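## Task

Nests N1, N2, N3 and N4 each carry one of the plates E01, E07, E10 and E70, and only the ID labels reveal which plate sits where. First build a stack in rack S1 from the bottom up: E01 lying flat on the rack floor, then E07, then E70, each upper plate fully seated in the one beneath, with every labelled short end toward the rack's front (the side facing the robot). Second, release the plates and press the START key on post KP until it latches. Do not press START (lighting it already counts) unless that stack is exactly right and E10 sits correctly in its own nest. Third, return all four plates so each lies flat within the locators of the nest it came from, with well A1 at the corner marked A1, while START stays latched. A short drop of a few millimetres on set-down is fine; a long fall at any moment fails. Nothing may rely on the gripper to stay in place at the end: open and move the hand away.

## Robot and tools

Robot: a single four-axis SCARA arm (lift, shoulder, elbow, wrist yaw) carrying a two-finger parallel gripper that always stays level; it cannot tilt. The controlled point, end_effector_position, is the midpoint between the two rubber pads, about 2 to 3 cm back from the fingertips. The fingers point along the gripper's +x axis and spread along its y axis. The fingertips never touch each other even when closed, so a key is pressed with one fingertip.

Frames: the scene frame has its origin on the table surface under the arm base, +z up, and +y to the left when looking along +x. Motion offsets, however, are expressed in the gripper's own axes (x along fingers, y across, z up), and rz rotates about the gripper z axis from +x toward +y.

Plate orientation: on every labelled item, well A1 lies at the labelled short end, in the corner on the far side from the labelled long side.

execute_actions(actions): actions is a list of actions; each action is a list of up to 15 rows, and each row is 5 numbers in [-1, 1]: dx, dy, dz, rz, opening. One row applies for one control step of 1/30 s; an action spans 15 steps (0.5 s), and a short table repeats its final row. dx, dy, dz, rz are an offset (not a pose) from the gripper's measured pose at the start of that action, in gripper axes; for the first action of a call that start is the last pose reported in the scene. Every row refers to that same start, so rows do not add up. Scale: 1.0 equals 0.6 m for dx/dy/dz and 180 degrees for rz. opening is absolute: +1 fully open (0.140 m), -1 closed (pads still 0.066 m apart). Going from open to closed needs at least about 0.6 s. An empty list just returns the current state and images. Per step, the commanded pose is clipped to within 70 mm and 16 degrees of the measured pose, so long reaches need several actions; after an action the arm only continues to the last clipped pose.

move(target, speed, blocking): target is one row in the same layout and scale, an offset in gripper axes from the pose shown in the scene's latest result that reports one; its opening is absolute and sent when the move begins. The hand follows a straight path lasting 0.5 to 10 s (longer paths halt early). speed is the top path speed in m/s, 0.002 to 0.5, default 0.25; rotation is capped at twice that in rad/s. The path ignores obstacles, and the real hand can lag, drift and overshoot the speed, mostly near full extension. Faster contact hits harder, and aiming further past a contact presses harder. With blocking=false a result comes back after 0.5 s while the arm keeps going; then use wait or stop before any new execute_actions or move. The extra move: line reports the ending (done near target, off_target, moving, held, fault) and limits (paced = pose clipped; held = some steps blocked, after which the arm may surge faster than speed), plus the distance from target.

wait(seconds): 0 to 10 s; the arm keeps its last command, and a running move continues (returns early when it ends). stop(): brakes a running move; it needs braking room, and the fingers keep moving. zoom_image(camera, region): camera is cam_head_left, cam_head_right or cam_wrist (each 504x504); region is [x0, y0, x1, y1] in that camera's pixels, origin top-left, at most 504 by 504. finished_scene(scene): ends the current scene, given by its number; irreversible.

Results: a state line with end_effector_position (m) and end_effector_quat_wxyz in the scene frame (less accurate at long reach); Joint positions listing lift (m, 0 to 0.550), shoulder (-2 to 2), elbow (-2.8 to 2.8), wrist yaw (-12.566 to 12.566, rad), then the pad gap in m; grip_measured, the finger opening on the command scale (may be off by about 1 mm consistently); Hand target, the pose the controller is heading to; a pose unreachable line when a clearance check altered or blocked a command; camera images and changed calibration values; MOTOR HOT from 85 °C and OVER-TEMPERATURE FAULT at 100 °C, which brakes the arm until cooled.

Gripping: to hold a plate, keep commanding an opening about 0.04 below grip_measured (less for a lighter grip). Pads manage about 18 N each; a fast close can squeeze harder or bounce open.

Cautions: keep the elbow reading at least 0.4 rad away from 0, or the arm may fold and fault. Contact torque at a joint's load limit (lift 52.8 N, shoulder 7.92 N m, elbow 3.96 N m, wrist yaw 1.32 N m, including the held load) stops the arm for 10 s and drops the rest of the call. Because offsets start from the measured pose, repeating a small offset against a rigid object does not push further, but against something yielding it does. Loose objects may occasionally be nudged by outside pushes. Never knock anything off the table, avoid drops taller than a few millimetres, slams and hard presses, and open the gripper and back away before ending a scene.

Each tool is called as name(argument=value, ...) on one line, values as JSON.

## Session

execute_actions(actions=[])

Scene clock: 0.00 s.
end_effector_position=(+0.5745, +0.4494, +0.3589) grip_measured=+1.00 end_effector_quat_wxyz=(+0.895, +0.000, +0.000, +0.447)
Joint positions: [ 0.354  1.258  2.184 -2.516  0.14 ]
Hand target: +0.574, +0.449, +0.359; +0.895, +0.000, +0.000, +0.447
camera_calibration (this result's frames):
cam_wrist: T_world_to_cam=[[0.802372, -0.596823, -0.0014632, -0.182216], [-0.359658, -0.481566, -0.799212, 0.697713], [0.476284, 0.641792, -0.601047, -0.250409], [0, 0, 0, 1]] pos_world=[0.516409, 0.387954, 0.406847]

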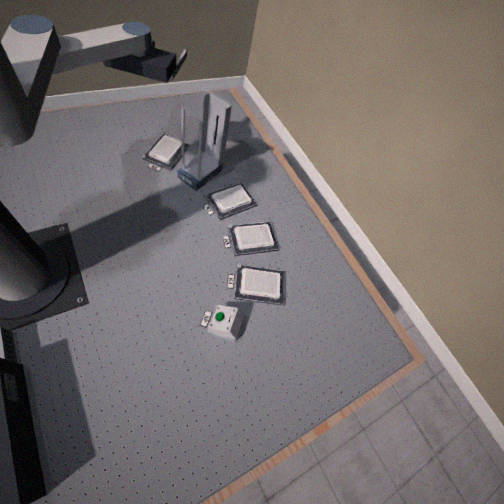

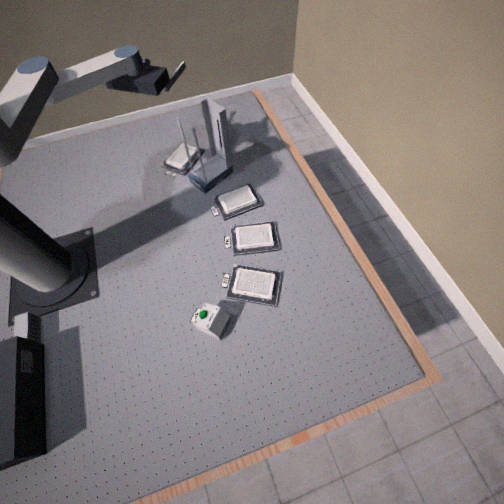

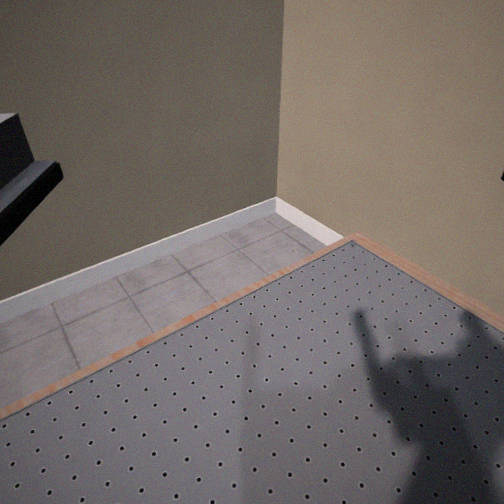

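zoom_image(camera="cam_head_left", region=[120, 80, 310, 350])

zoom_image(camera="cam_head_right", region=[130, 80, 310, 350])

Region (120, 80, 310, 350) of cam_head_left's 504x504 image, scaled by 1.867, with more detail than that image has; it fills the left 355 columns of this view, and the rest is white.

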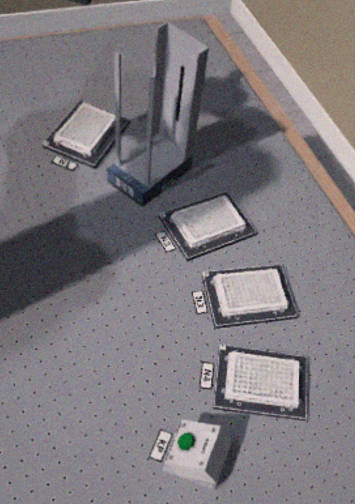

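Region (130, 80, 310, 350) of cam_head_right's 504x504 image, scaled by 1.867, with more detail than that image has.

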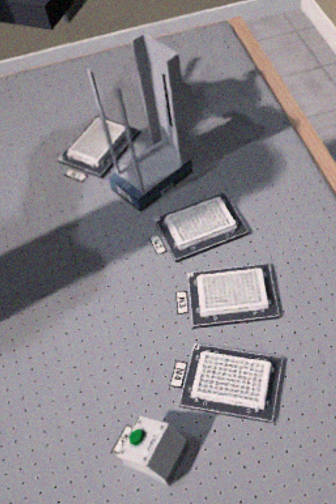

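move(target=[-0.4415, -0.013, -0.448, -0.0537, 0.2], speed=0.3)

Scene clock: 17.17 s.
end_effector_position=(+0.4215, +0.2328, +0.0901) grip_measured=+0.20 end_effector_quat_wxyz=(+0.929, +0.000, +0.000, +0.369)
Joint positions: [ 0.085  1.755  0.771 -1.769  0.11 ]
Hand target: +0.421, +0.233, +0.090; +0.929, +0.000, +0.000, +0.370
Off the commanded pose: 0.000 m, 0 deg.
move: done
camera_calibration (this result's frames):
cam_wrist: T_world_to_cam=[[0.690498, -0.723333, -0.0014632, -0.112497], [-0.435565, -0.414177, -0.799212, 0.339819], [0.57749, 0.552492, -0.601047, -0.222017], [0, 0, 0, 1]] pos_world=[0.353906, 0.182035, 0.13798]

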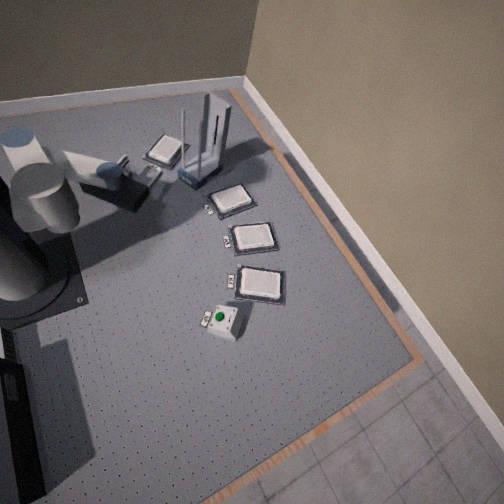

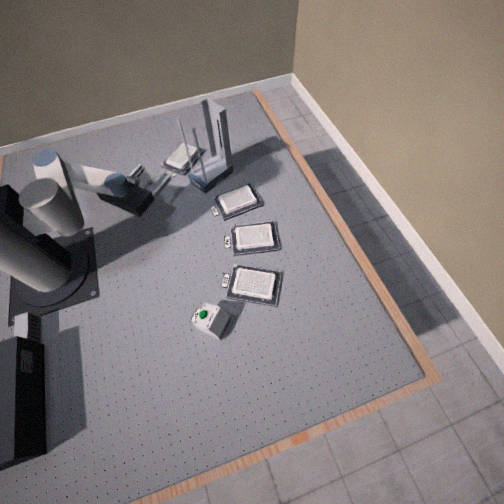

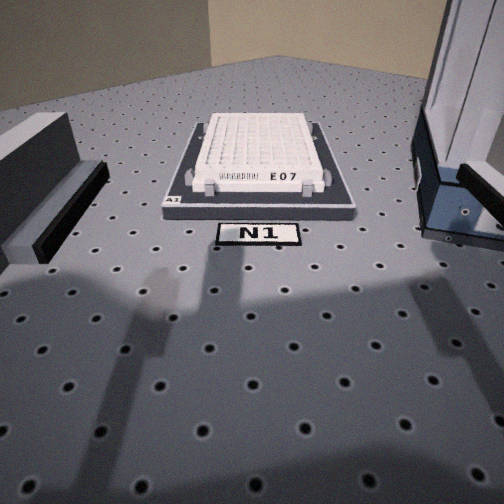

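zoom_image(camera="cam_wrist", region=[140, 100, 380, 260])

Region (140, 100, 380, 260) of cam_wrist's 504x504 image, scaled by 2.100, with more detail than that image has.

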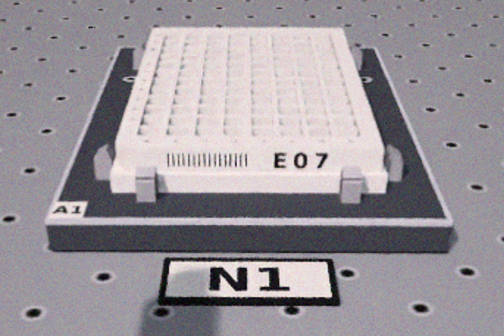

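move(target=[-0.1047, -0.3683, 0, -0.2133, 0.2], speed=0.3)

Scene clock: 24.47 s.
end_effector_position=(+0.5276, +0.0291, +0.0901) grip_measured=+0.20 end_effector_quat_wxyz=(+0.999, +0.000, +0.000, +0.043)
Joint positions: [ 0.085  1.061  0.834 -1.809  0.11 ]
Hand target: +0.528, +0.029, +0.090; +0.999, +0.000, +0.000, +0.043
Off the commanded pose: 0.000 m, 0 deg.
move: done
camera_calibration (this result's frames):
cam_wrist: T_world_to_cam=[[0.0919414, -0.995763, -0.0014632, -0.00936401], [-0.598609, -0.0540968, -0.799212, 0.377212], [0.795747, 0.0743566, -0.601047, -0.271988], [0, 0, 0, 1]] pos_world=[0.443097, 0.0313057, 0.137981]

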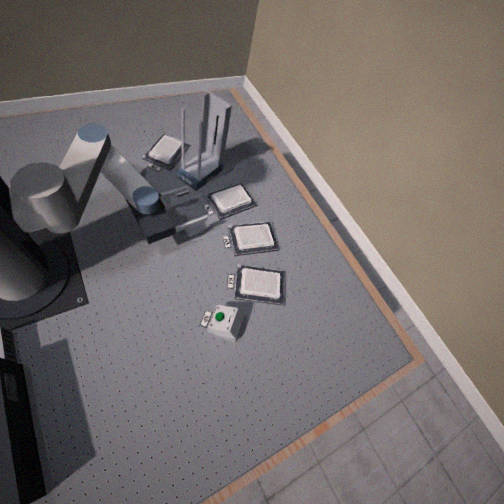

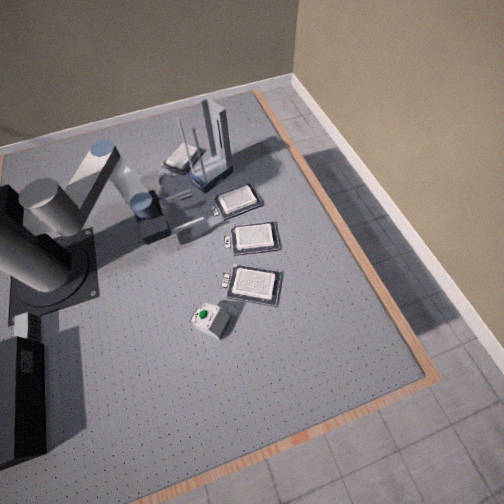

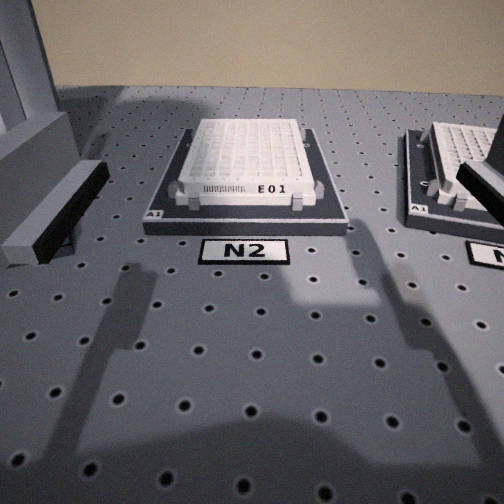

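move(target=[0.0, -0.12, 0, -0.16, 1.0], speed=0.3)

Scene clock: 26.83 s.
end_effector_position=(+0.5338, -0.0426, +0.0901) grip_measured=+1.00 end_effector_quat_wxyz=(+0.978, +0.000, +0.000, -0.206)
Joint positions: [ 0.085  1.02   0.909 -2.346  0.14 ]
Hand target: +0.534, -0.043, +0.090; +0.978, +0.000, +0.000, -0.207
Off the commanded pose: 0.000 m, 0 deg.
move: done
camera_calibration (this result's frames):
cam_wrist: T_world_to_cam=[[-0.399038, -0.916933, -0.0014632, 0.184103], [-0.550655, 0.240913, -0.799212, 0.364023], [0.733177, -0.31811, -0.601047, -0.254922], [0, 0, 0, 1]] pos_world=[0.460818, 0.0000186944, 0.137981]

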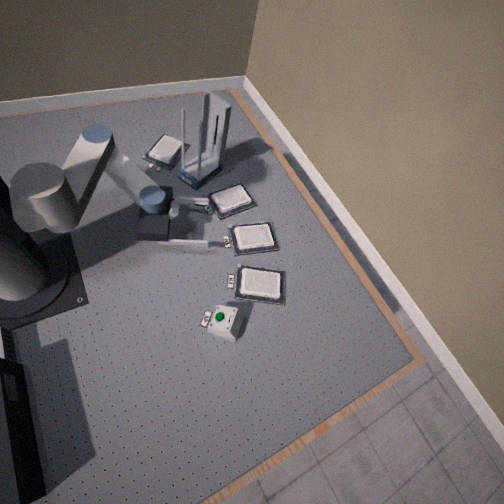

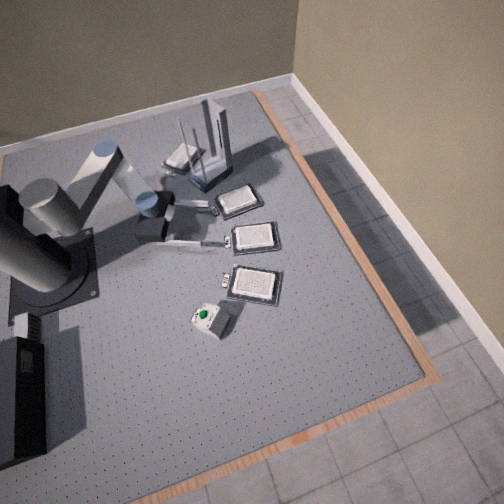

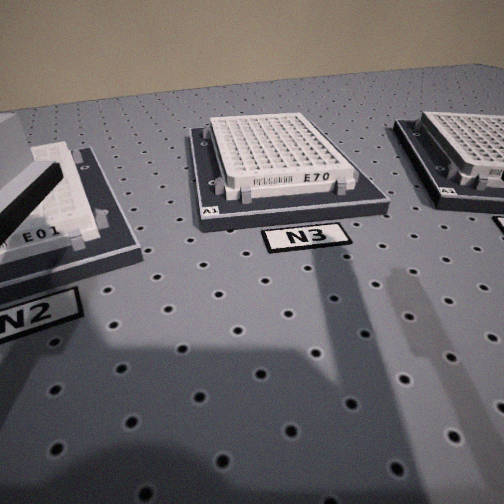

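move(target=[-0.157, 0.31, 0, 0.2717, 0.0], speed=0.3)

Scene clock: 32.23 s.
end_effector_position=(+0.5227, +0.1656, +0.0901) grip_measured=+0.00 end_effector_quat_wxyz=(+0.976, +0.000, +0.000, +0.217)
Joint positions: [ 0.085  1.389  0.971 -1.922  0.103]
Hand target: +0.523, +0.166, +0.090; +0.976, +0.000, +0.000, +0.217
Off the commanded pose: 0.000 m, 0 deg.
move: done
camera_calibration (this result's frames):
cam_wrist: T_world_to_cam=[[0.429095, -0.903258, -0.0014632, -0.0645374], [-0.543404, -0.256851, -0.799212, 0.38642], [0.721519, 0.343733, -0.601047, -0.284097], [0, 0, 0, 1]] pos_world=[0.442656, 0.138612, 0.137981]

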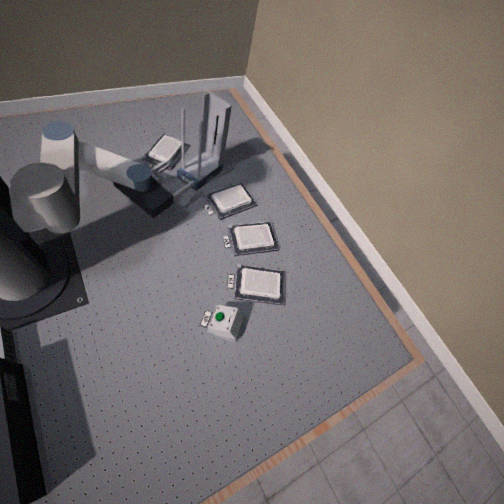

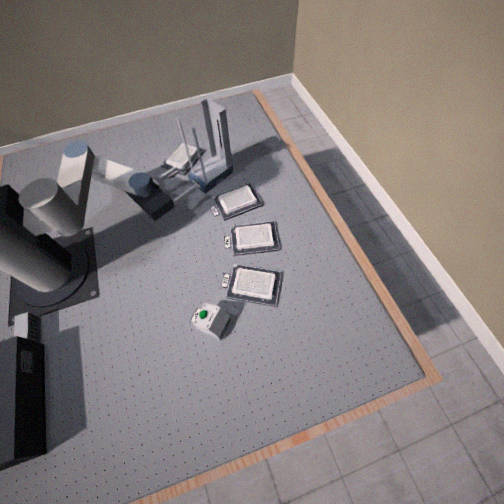

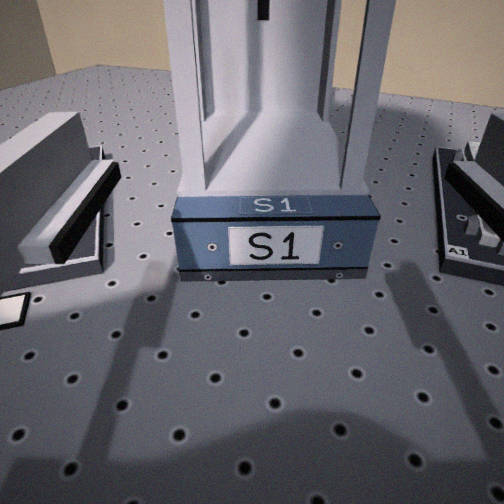

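zoom_image(camera="cam_wrist", region=[150, 0, 410, 290])

Region (150, 0, 410, 290) of cam_wrist's 504x504 image, scaled by 1.738, with more detail than that image has; it fills the left 452 columns of this view, and the rest is white.

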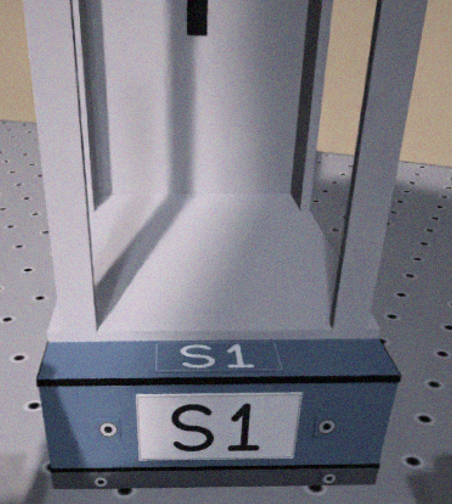

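move(target=[0, 0, 0.481, 0, 0.0], speed=0.35)

move(target=[0.352, 0.006, 0, 0.0078, 0.0], speed=0.3)

Scene clock: 57.77 s.
end_effector_position=(+0.5227, +0.1657, +0.3787) grip_measured=+0.00 end_effector_quat_wxyz=(+0.976, +0.000, +0.000, +0.217)
Joint positions: [ 0.374  1.389  0.971 -1.922  0.103]
Hand target: +0.523, +0.166, +0.379; +0.976, +0.000, +0.000, +0.217
Off the commanded pose: 0.000 m, 0 deg.
move: done
camera_calibration (this result's frames):
cam_wrist: T_world_to_cam=[[0.429141, -0.903236, -0.0014632, -0.0641303], [-0.543391, -0.256878, -0.799212, 0.617128], [0.721502, 0.34377, -0.601047, -0.110597], [0, 0, 0, 1]] pos_world=[0.442659, 0.138622, 0.426648]

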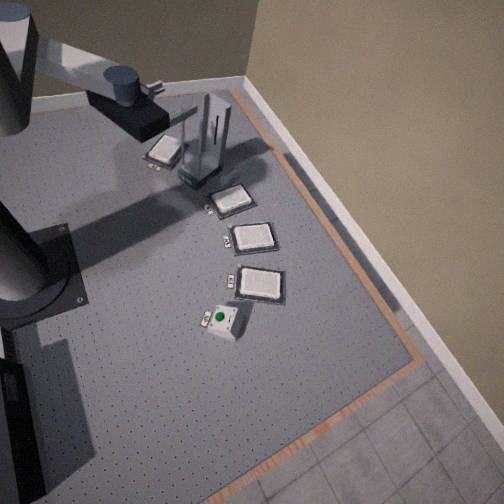

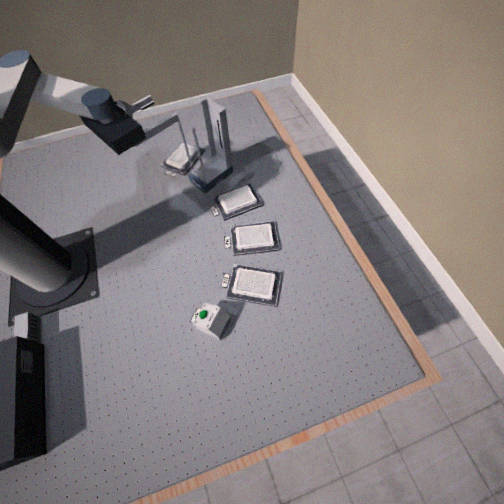

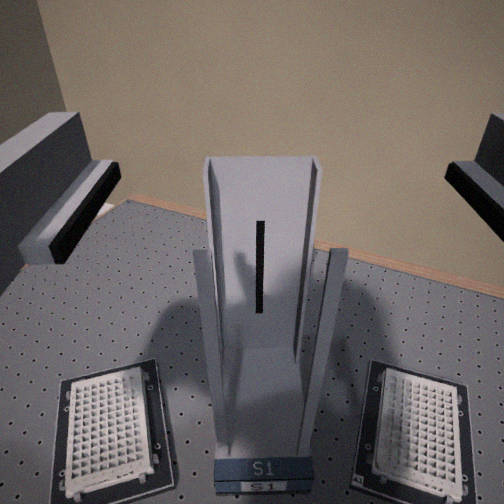

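Scene clock: 59.00 s.
end_effector_position=(+0.7125, +0.2586, +0.3788) grip_measured=+0.00 end_effector_quat_wxyz=(+0.973, +0.000, +0.000, +0.229)
Joint positions: [ 0.374  0.903  2.14  -2.58   0.103]
Hand target: +0.713, +0.259, +0.379; +0.973, +0.000, +0.000, +0.229
Off the commanded pose: 0.000 m, 0 deg.
move: done
camera_calibration (this result's frames):
cam_wrist: T_world_to_cam=[[0.451158, -0.892443, -0.0014632, -0.0801493], [-0.536929, -0.270124, -0.799212, 0.742949], [0.712856, 0.361357, -0.601047, -0.277834], [0, 0, 0, 1]] pos_world=[0.633127, 0.229557, 0.426665]

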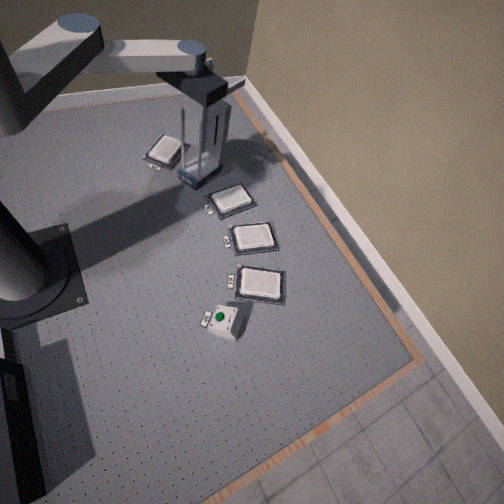

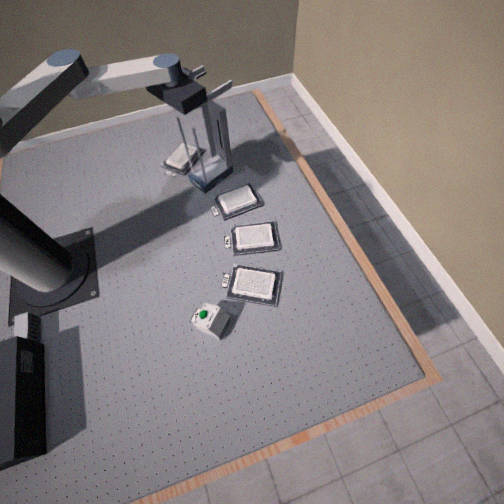

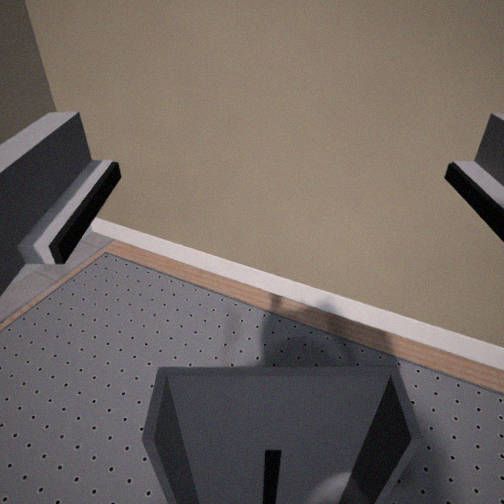

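zoom_image(camera="cam_wrist", region=[130, 340, 430, 504])

Region (130, 340, 430, 504) of cam_wrist's 504x504 image, scaled by 1.680, with more detail than that image has; it fills the top 276 rows of this view, and the rest is white.

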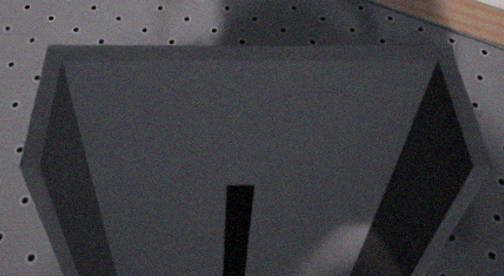

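move(target=[-0.1747, -0.2877, 0, -0.1168, 0.2], speed=0.3)

move(target=[0, 0, -0.5172, 0, 0.2], speed=0.35)

Scene clock: 77.87 s.
end_effector_position=(+0.6958, +0.0571, +0.3788) grip_measured=+0.20 end_effector_quat_wxyz=(+0.999, +0.000, +0.000, +0.047)
Joint positions: [ 0.374  0.787  1.656 -2.347  0.11 ]
Hand target: +0.696, +0.057, +0.379; +0.999, +0.000, +0.000, +0.048
Off the commanded pose: 0.000 m, 0 deg.
move: done
camera_calibration (this result's frames):
cam_wrist: T_world_to_cam=[[0.1003, -0.994956, -0.0014632, -0.00240483], [-0.598134, -0.0591216, -0.799212, 0.710085], [0.795095, 0.0810361, -0.601047, -0.234327], [0, 0, 0, 1]] pos_world=[0.611279, 0.0585776, 0.426663]

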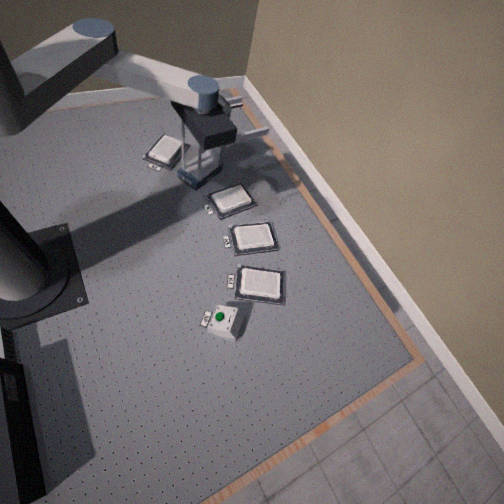

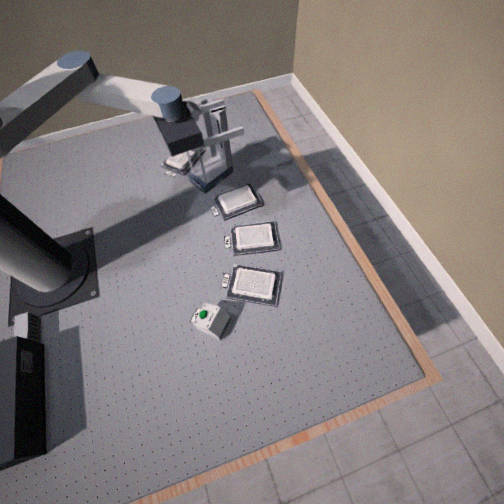

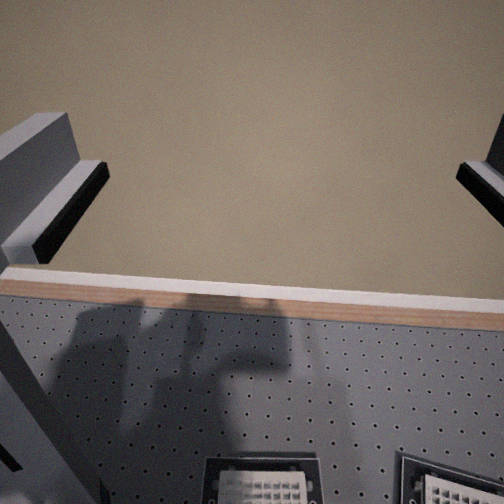

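Scene clock: 79.27 s.
end_effector_position=(+0.6958, +0.0571, +0.0684) grip_measured=+0.20 end_effector_quat_wxyz=(+0.999, +0.000, +0.000, +0.047)
Joint positions: [ 0.063  0.787  1.656 -2.347  0.11 ]
Hand target: +0.696, +0.057, +0.068; +0.999, +0.000, +0.000, +0.047
Off the commanded pose: 0.000 m, 0 deg.
move: done
camera_calibration (this result's frames):
cam_wrist: T_world_to_cam=[[0.100267, -0.99496, -0.0014632, -0.00284456], [-0.598136, -0.0591016, -0.799212, 0.462015], [0.795097, 0.0810096, -0.601047, -0.420878], [0, 0, 0, 1]] pos_world=[0.611272, 0.0585707, 0.116276]

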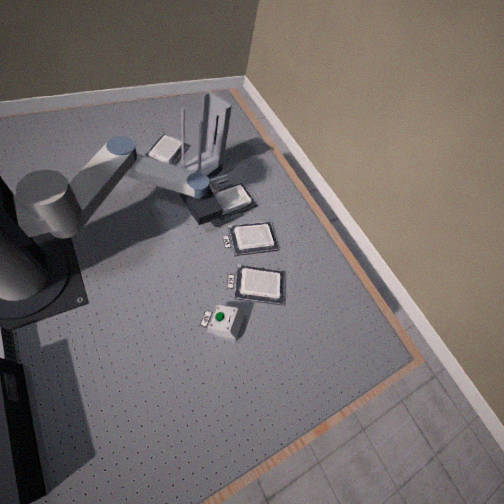

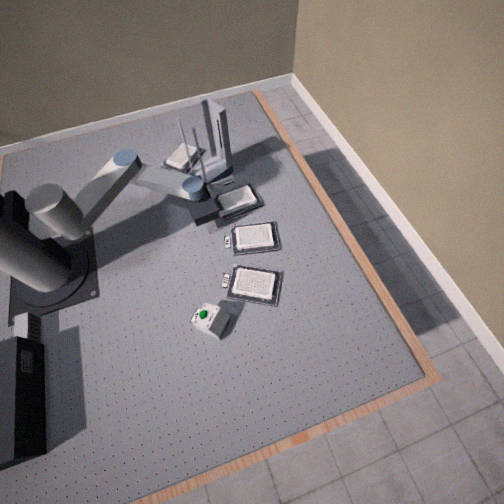

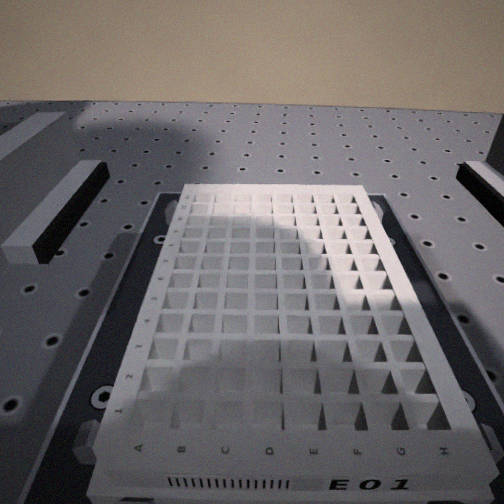

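move(target=[0.013, 0.0013, 0, -0.0022, 0.2], speed=0.1)

Scene clock: 83.97 s.
end_effector_position=(+0.7035, +0.0587, +0.0684) grip_measured=+0.20 end_effector_quat_wxyz=(+0.999, +0.000, +0.000, +0.044)
Joint positions: [ 0.063  0.771  1.701 -2.384  0.11 ]
Hand target: +0.703, +0.059, +0.068; +0.999, +0.000, +0.000, +0.044
Off the commanded pose: 0.000 m, 0 deg.
move: done
camera_calibration (this result's frames):
cam_wrist: T_world_to_cam=[[0.0936962, -0.9956, -0.0014632, 0.0026377], [-0.598513, -0.0551517, -0.799212, 0.466731], [0.795615, 0.0757589, -0.601047, -0.427157], [0, 0, 0, 1]] pos_world=[0.61895, 0.0607281, 0.116279]

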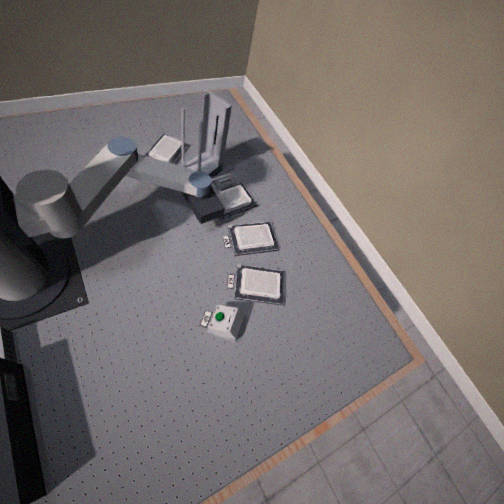

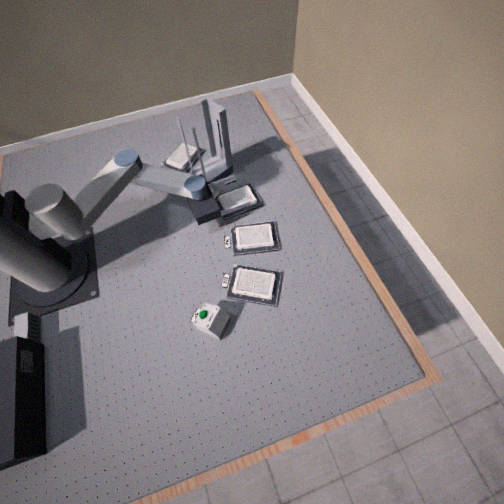

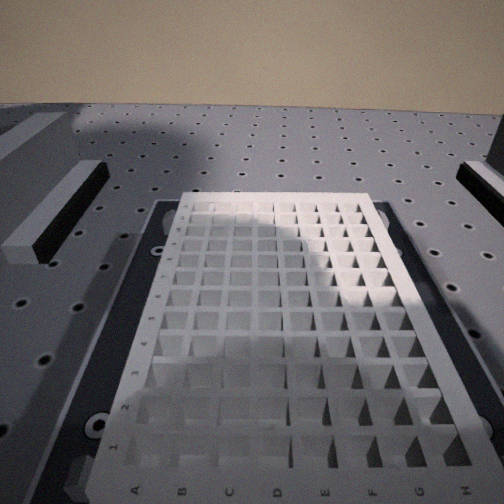

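move(target=[0.0008, 0, -0.0582, 0, 0.2], speed=0.08)

execute_actions(actions=[[[0,0,0,0,0.1],[0,0,0,0,0.0],[0,0,0,0,-0.1],[0,0,0,0,-0.2],[0,0,0,0,-0.3],[0,0,0,0,-0.35],[0,0,0,0,-0.4],[0,0,0,0,-0.43],[0,0,0,0,-0.46],[0,0,0,0,-0.49],[0,0,0,0,-0.52],[0,0,0,0,-0.54],[0,0,0,0,-0.56],[0,0,0,0,-0.58],[0,0,0,0,-0.6]], [[0,0,0,0,-0.6]]])

Scene clock: 88.20 s.
end_effector_position=(+0.7039, +0.0588, +0.0334) grip_measured=+0.20 end_effector_quat_wxyz=(+0.999, +0.000, +0.000, +0.044)
Joint positions: [ 0.028  0.77   1.704 -2.385  0.11 ]
Hand target: +0.704, +0.059, +0.033; +0.999, +0.000, +0.000, +0.044
Off the commanded pose: 0.000 m, 0 deg.
move: done
camera_calibration (this result's frames):
cam_wrist: T_world_to_cam=[[0.0939543, -0.995575, -0.0014632, 0.00247181], [-0.598499, -0.0553068, -0.799212, 0.439038], [0.795595, 0.0759652, -0.601047, -0.448544], [0, 0, 0, 1]] pos_world=[0.619391, 0.0608164, 0.0812925]

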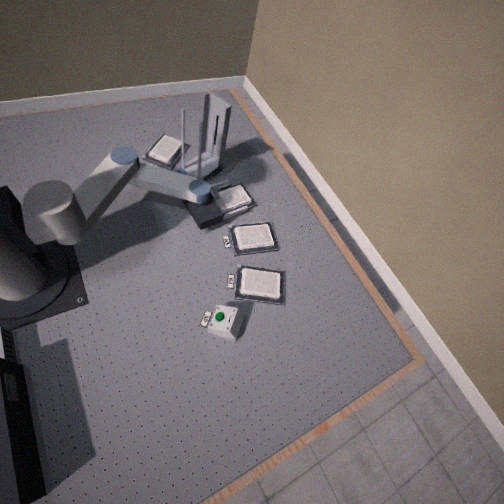

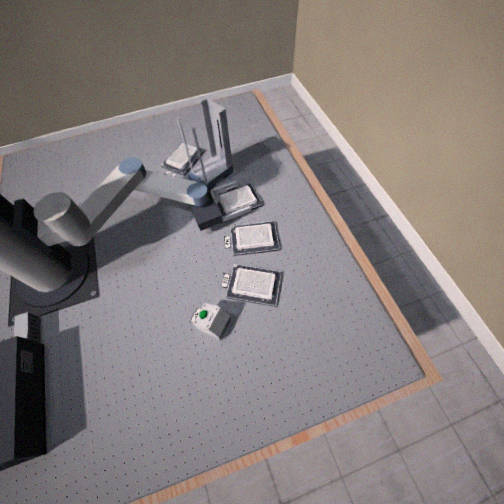

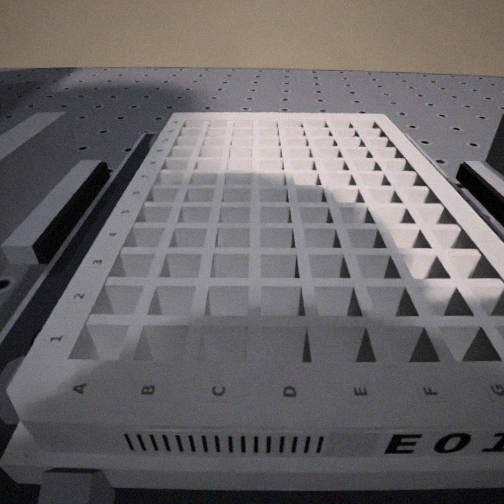

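Scene clock: 89.20 s.
end_effector_position=(+0.7039, +0.0588, +0.0336) grip_measured=-0.56 end_effector_quat_wxyz=(+0.999, +0.000, +0.000, +0.044)
Joint positions: [ 0.029  0.77   1.704 -2.385  0.082]
Hand target: +0.704, +0.059, +0.034; +0.999, +0.000, +0.000, +0.044
Off the commanded pose: 0.000 m, 0 deg.
camera_calibration (this result's frames):
cam_wrist: T_world_to_cam=[[0.0939331, -0.995577, -0.0014632, 0.00249525], [-0.5985, -0.0552941, -0.799212, 0.439169], [0.795597, 0.0759482, -0.601047, -0.448447], [0, 0, 0, 1]] pos_world=[0.619391, 0.0608264, 0.0814556]

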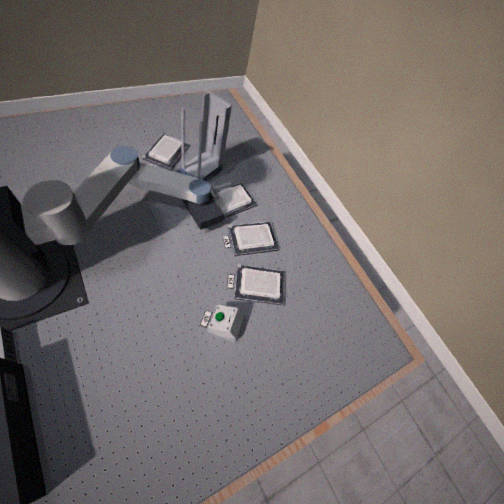

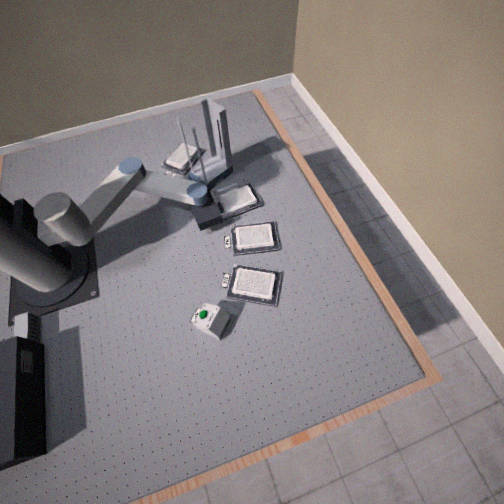

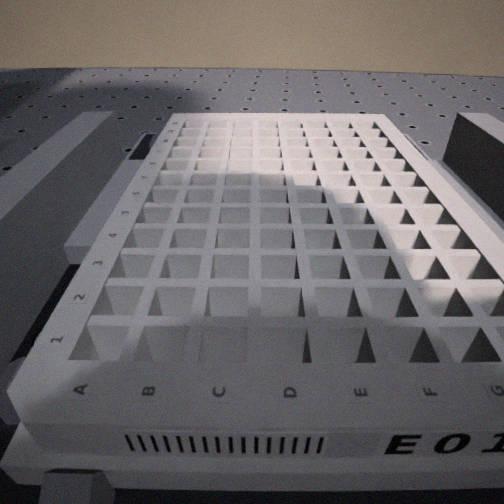

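execute_actions(actions=[])

Scene clock: 101.50 s.
end_effector_position=(+0.7039, +0.0588, +0.0336) grip_measured=-0.56 end_effector_quat_wxyz=(+0.999, +0.000, +0.000, +0.044)
Joint positions: [ 0.029  0.77   1.704 -2.385  0.082]
Hand target: +0.704, +0.059, +0.034; +0.999, +0.000, +0.000, +0.044
Off the commanded pose: 0.000 m, 0 deg.
camera_calibration (this result's frames):
cam_wrist: T_world_to_cam=[[0.0939331, -0.995577, -0.0014632, 0.00249525], [-0.5985, -0.0552941, -0.799212, 0.439169], [0.795597, 0.0759482, -0.601047, -0.448447], [0, 0, 0, 1]] pos_world=[0.619391, 0.0608264, 0.0814556]

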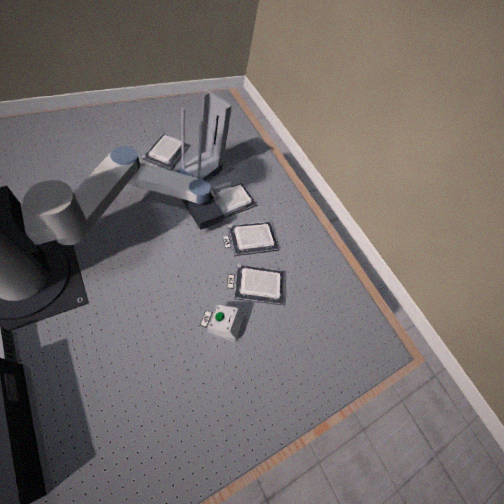

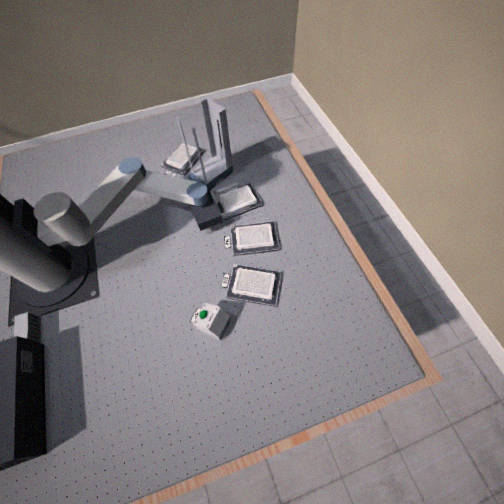

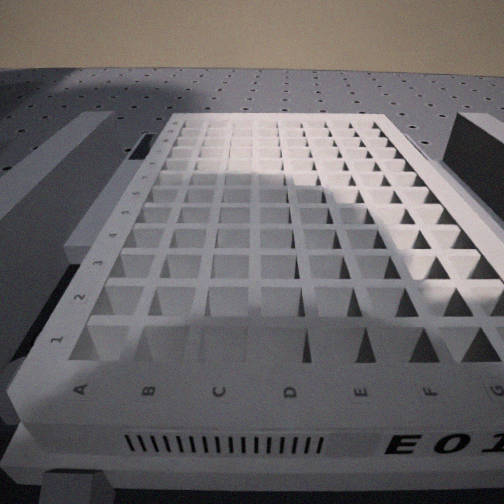

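move(target=[0, 0, 0.4857, 0, -0.6], speed=0.25)

Scene clock: 106.20 s.
end_effector_position=(+0.7039, +0.0588, +0.3250) grip_measured=-0.56 end_effector_quat_wxyz=(+0.999, +0.000, +0.000, +0.044)
Joint positions: [ 0.32   0.77   1.704 -2.385  0.082]
Hand target: +0.704, +0.059, +0.325; +0.999, +0.000, +0.000, +0.044
Off the commanded pose: 0.000 m, 0 deg.
move: done
camera_calibration (this result's frames):
cam_wrist: T_world_to_cam=[[0.0939859, -0.995572, -0.0014632, 0.00290127], [-0.598497, -0.0553258, -0.799212, 0.672124], [0.795593, 0.0759904, -0.601047, -0.273263], [0, 0, 0, 1]] pos_world=[0.619397, 0.0608396, 0.37293]

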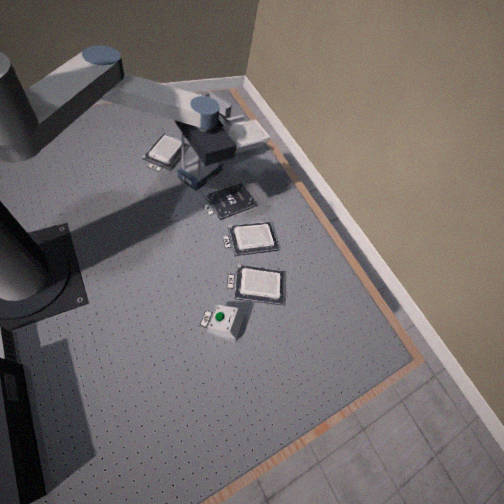

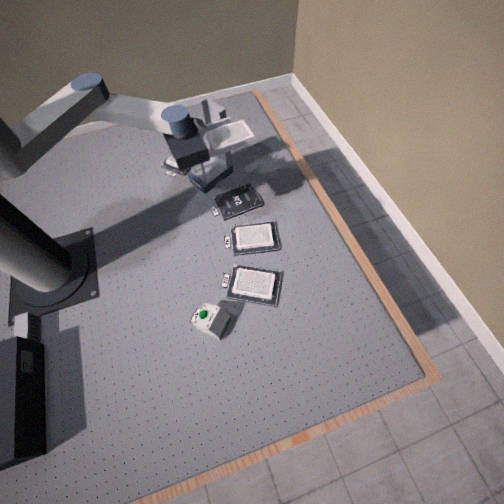

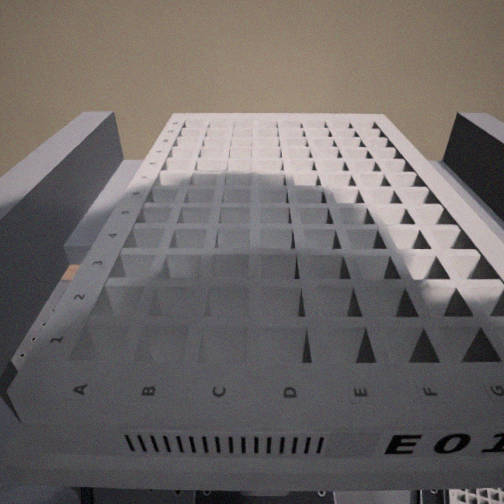

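move(target=[-0.0552, 0.2907, 0, 0.1190, -0.6], speed=0.2)

move(target=[0, 0, -0.03, 0, -0.6], speed=0.05)

Scene clock: 110.73 s.
end_effector_position=(+0.6553, +0.2298, +0.3250) grip_measured=-0.56 end_effector_quat_wxyz=(+0.973, +0.000, +0.000, +0.230)
Joint positions: [ 0.32   1.091  1.706 -2.333  0.082]
Hand target: +0.655, +0.230, +0.325; +0.973, +0.000, +0.000, +0.229
Off the commanded pose: 0.000 m, 0 deg.
move: done
camera_calibration (this result's frames):
cam_wrist: T_world_to_cam=[[0.451653, -0.892193, -0.0014632, -0.0805054], [-0.536779, -0.270422, -0.799212, 0.661493], [0.712656, 0.361752, -0.601047, -0.258926], [0, 0, 0, 1]] pos_world=[0.575961, 0.200723, 0.372929]

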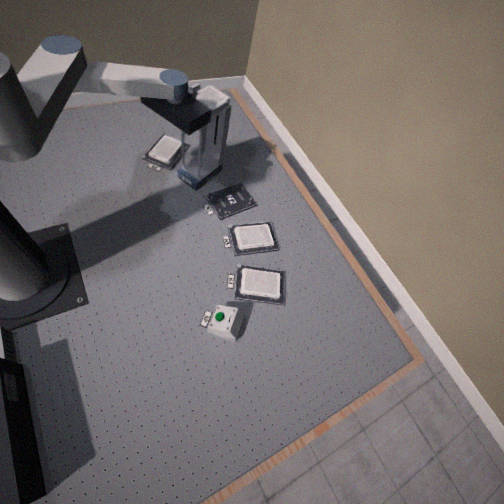

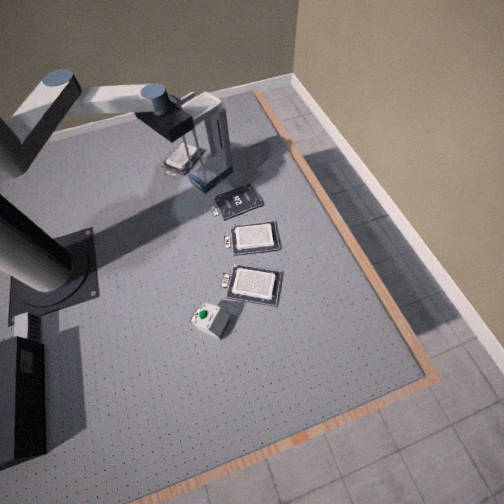

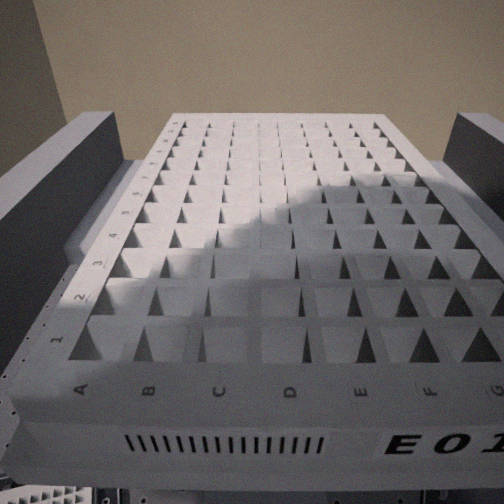

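Scene clock: 111.43 s.
end_effector_position=(+0.6553, +0.2296, +0.3070) grip_measured=-0.56 end_effector_quat_wxyz=(+0.973, +0.000, +0.000, +0.230)
Joint positions: [ 0.302  1.091  1.705 -2.333  0.082]
Hand target: +0.655, +0.230, +0.307; +0.973, +0.000, +0.000, +0.230
Off the commanded pose: 0.000 m, 0 deg.
move: done
camera_calibration (this result's frames):
cam_wrist: T_world_to_cam=[[0.451632, -0.892203, -0.0014632, -0.0806552], [-0.536785, -0.270409, -0.799212, 0.646964], [0.712664, 0.361735, -0.601047, -0.269664], [0, 0, 0, 1]] pos_world=[0.575887, 0.200531, 0.354863]

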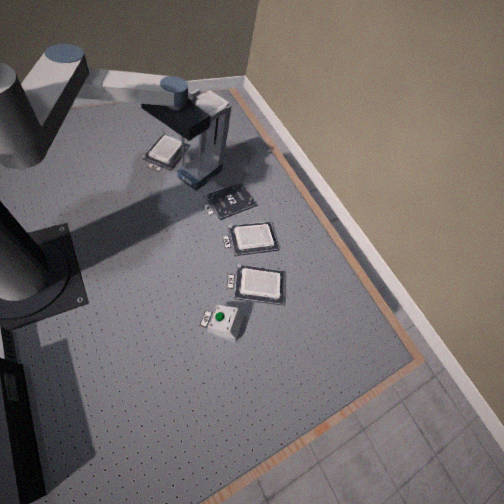

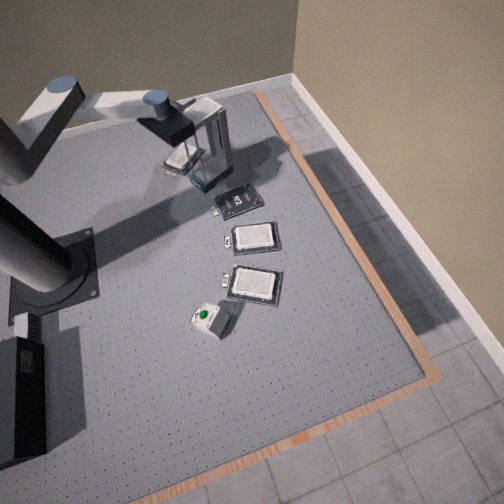

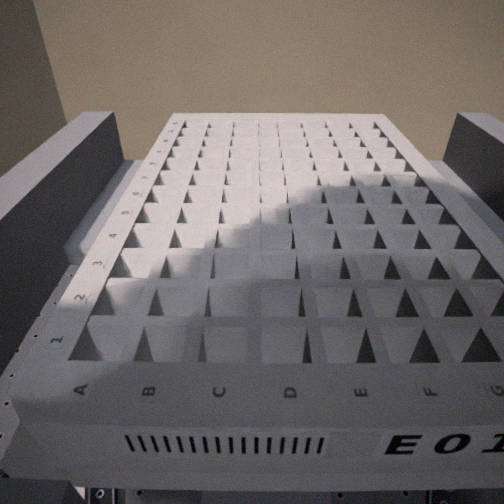

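move(target=[0, 0, -0.03, 0, -0.6], speed=0.03)

Scene clock: 113.30 s.
end_effector_position=(+0.6552, +0.2295, +0.2889) grip_measured=-0.56 end_effector_quat_wxyz=(+0.973, +0.000, +0.000, +0.230)
Joint positions: [ 0.284  1.091  1.704 -2.332  0.082]
Hand target: +0.655, +0.230, +0.289; +0.973, +0.000, +0.000, +0.230
Off the commanded pose: 0.000 m, 0 deg.
move: done
camera_calibration (this result's frames):
cam_wrist: T_world_to_cam=[[0.451659, -0.892189, -0.0014632, -0.0807483], [-0.536777, -0.270426, -0.799212, 0.632482], [0.712653, 0.361757, -0.601047, -0.280483], [0, 0, 0, 1]] pos_world=[0.57586, 0.200463, 0.336785]

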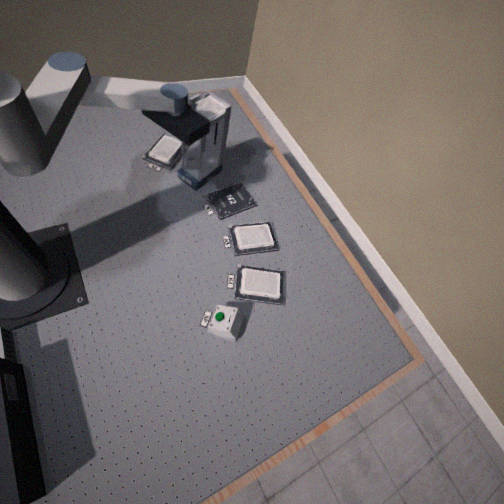

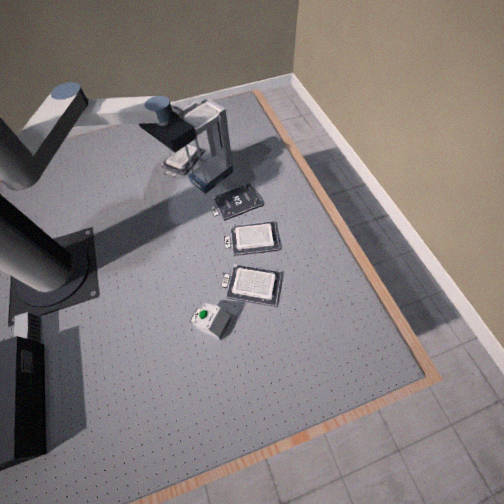

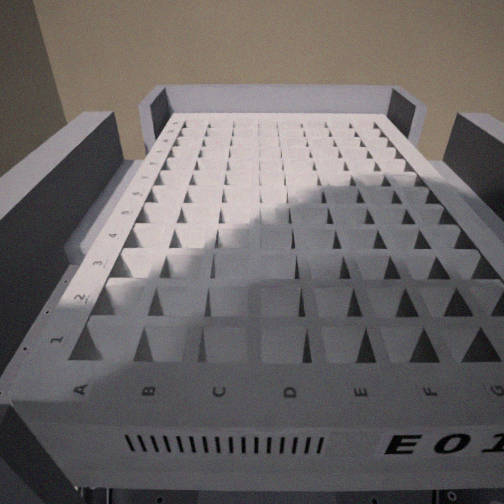

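zoom_image(camera="cam_wrist", region=[120, 70, 440, 170])

Region (120, 70, 440, 170) of cam_wrist's 504x504 image, scaled by 1.575, with more detail than that image has; it fills the top 158 rows of this view, and the rest is white.

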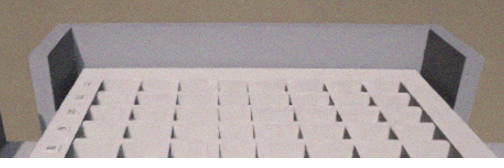

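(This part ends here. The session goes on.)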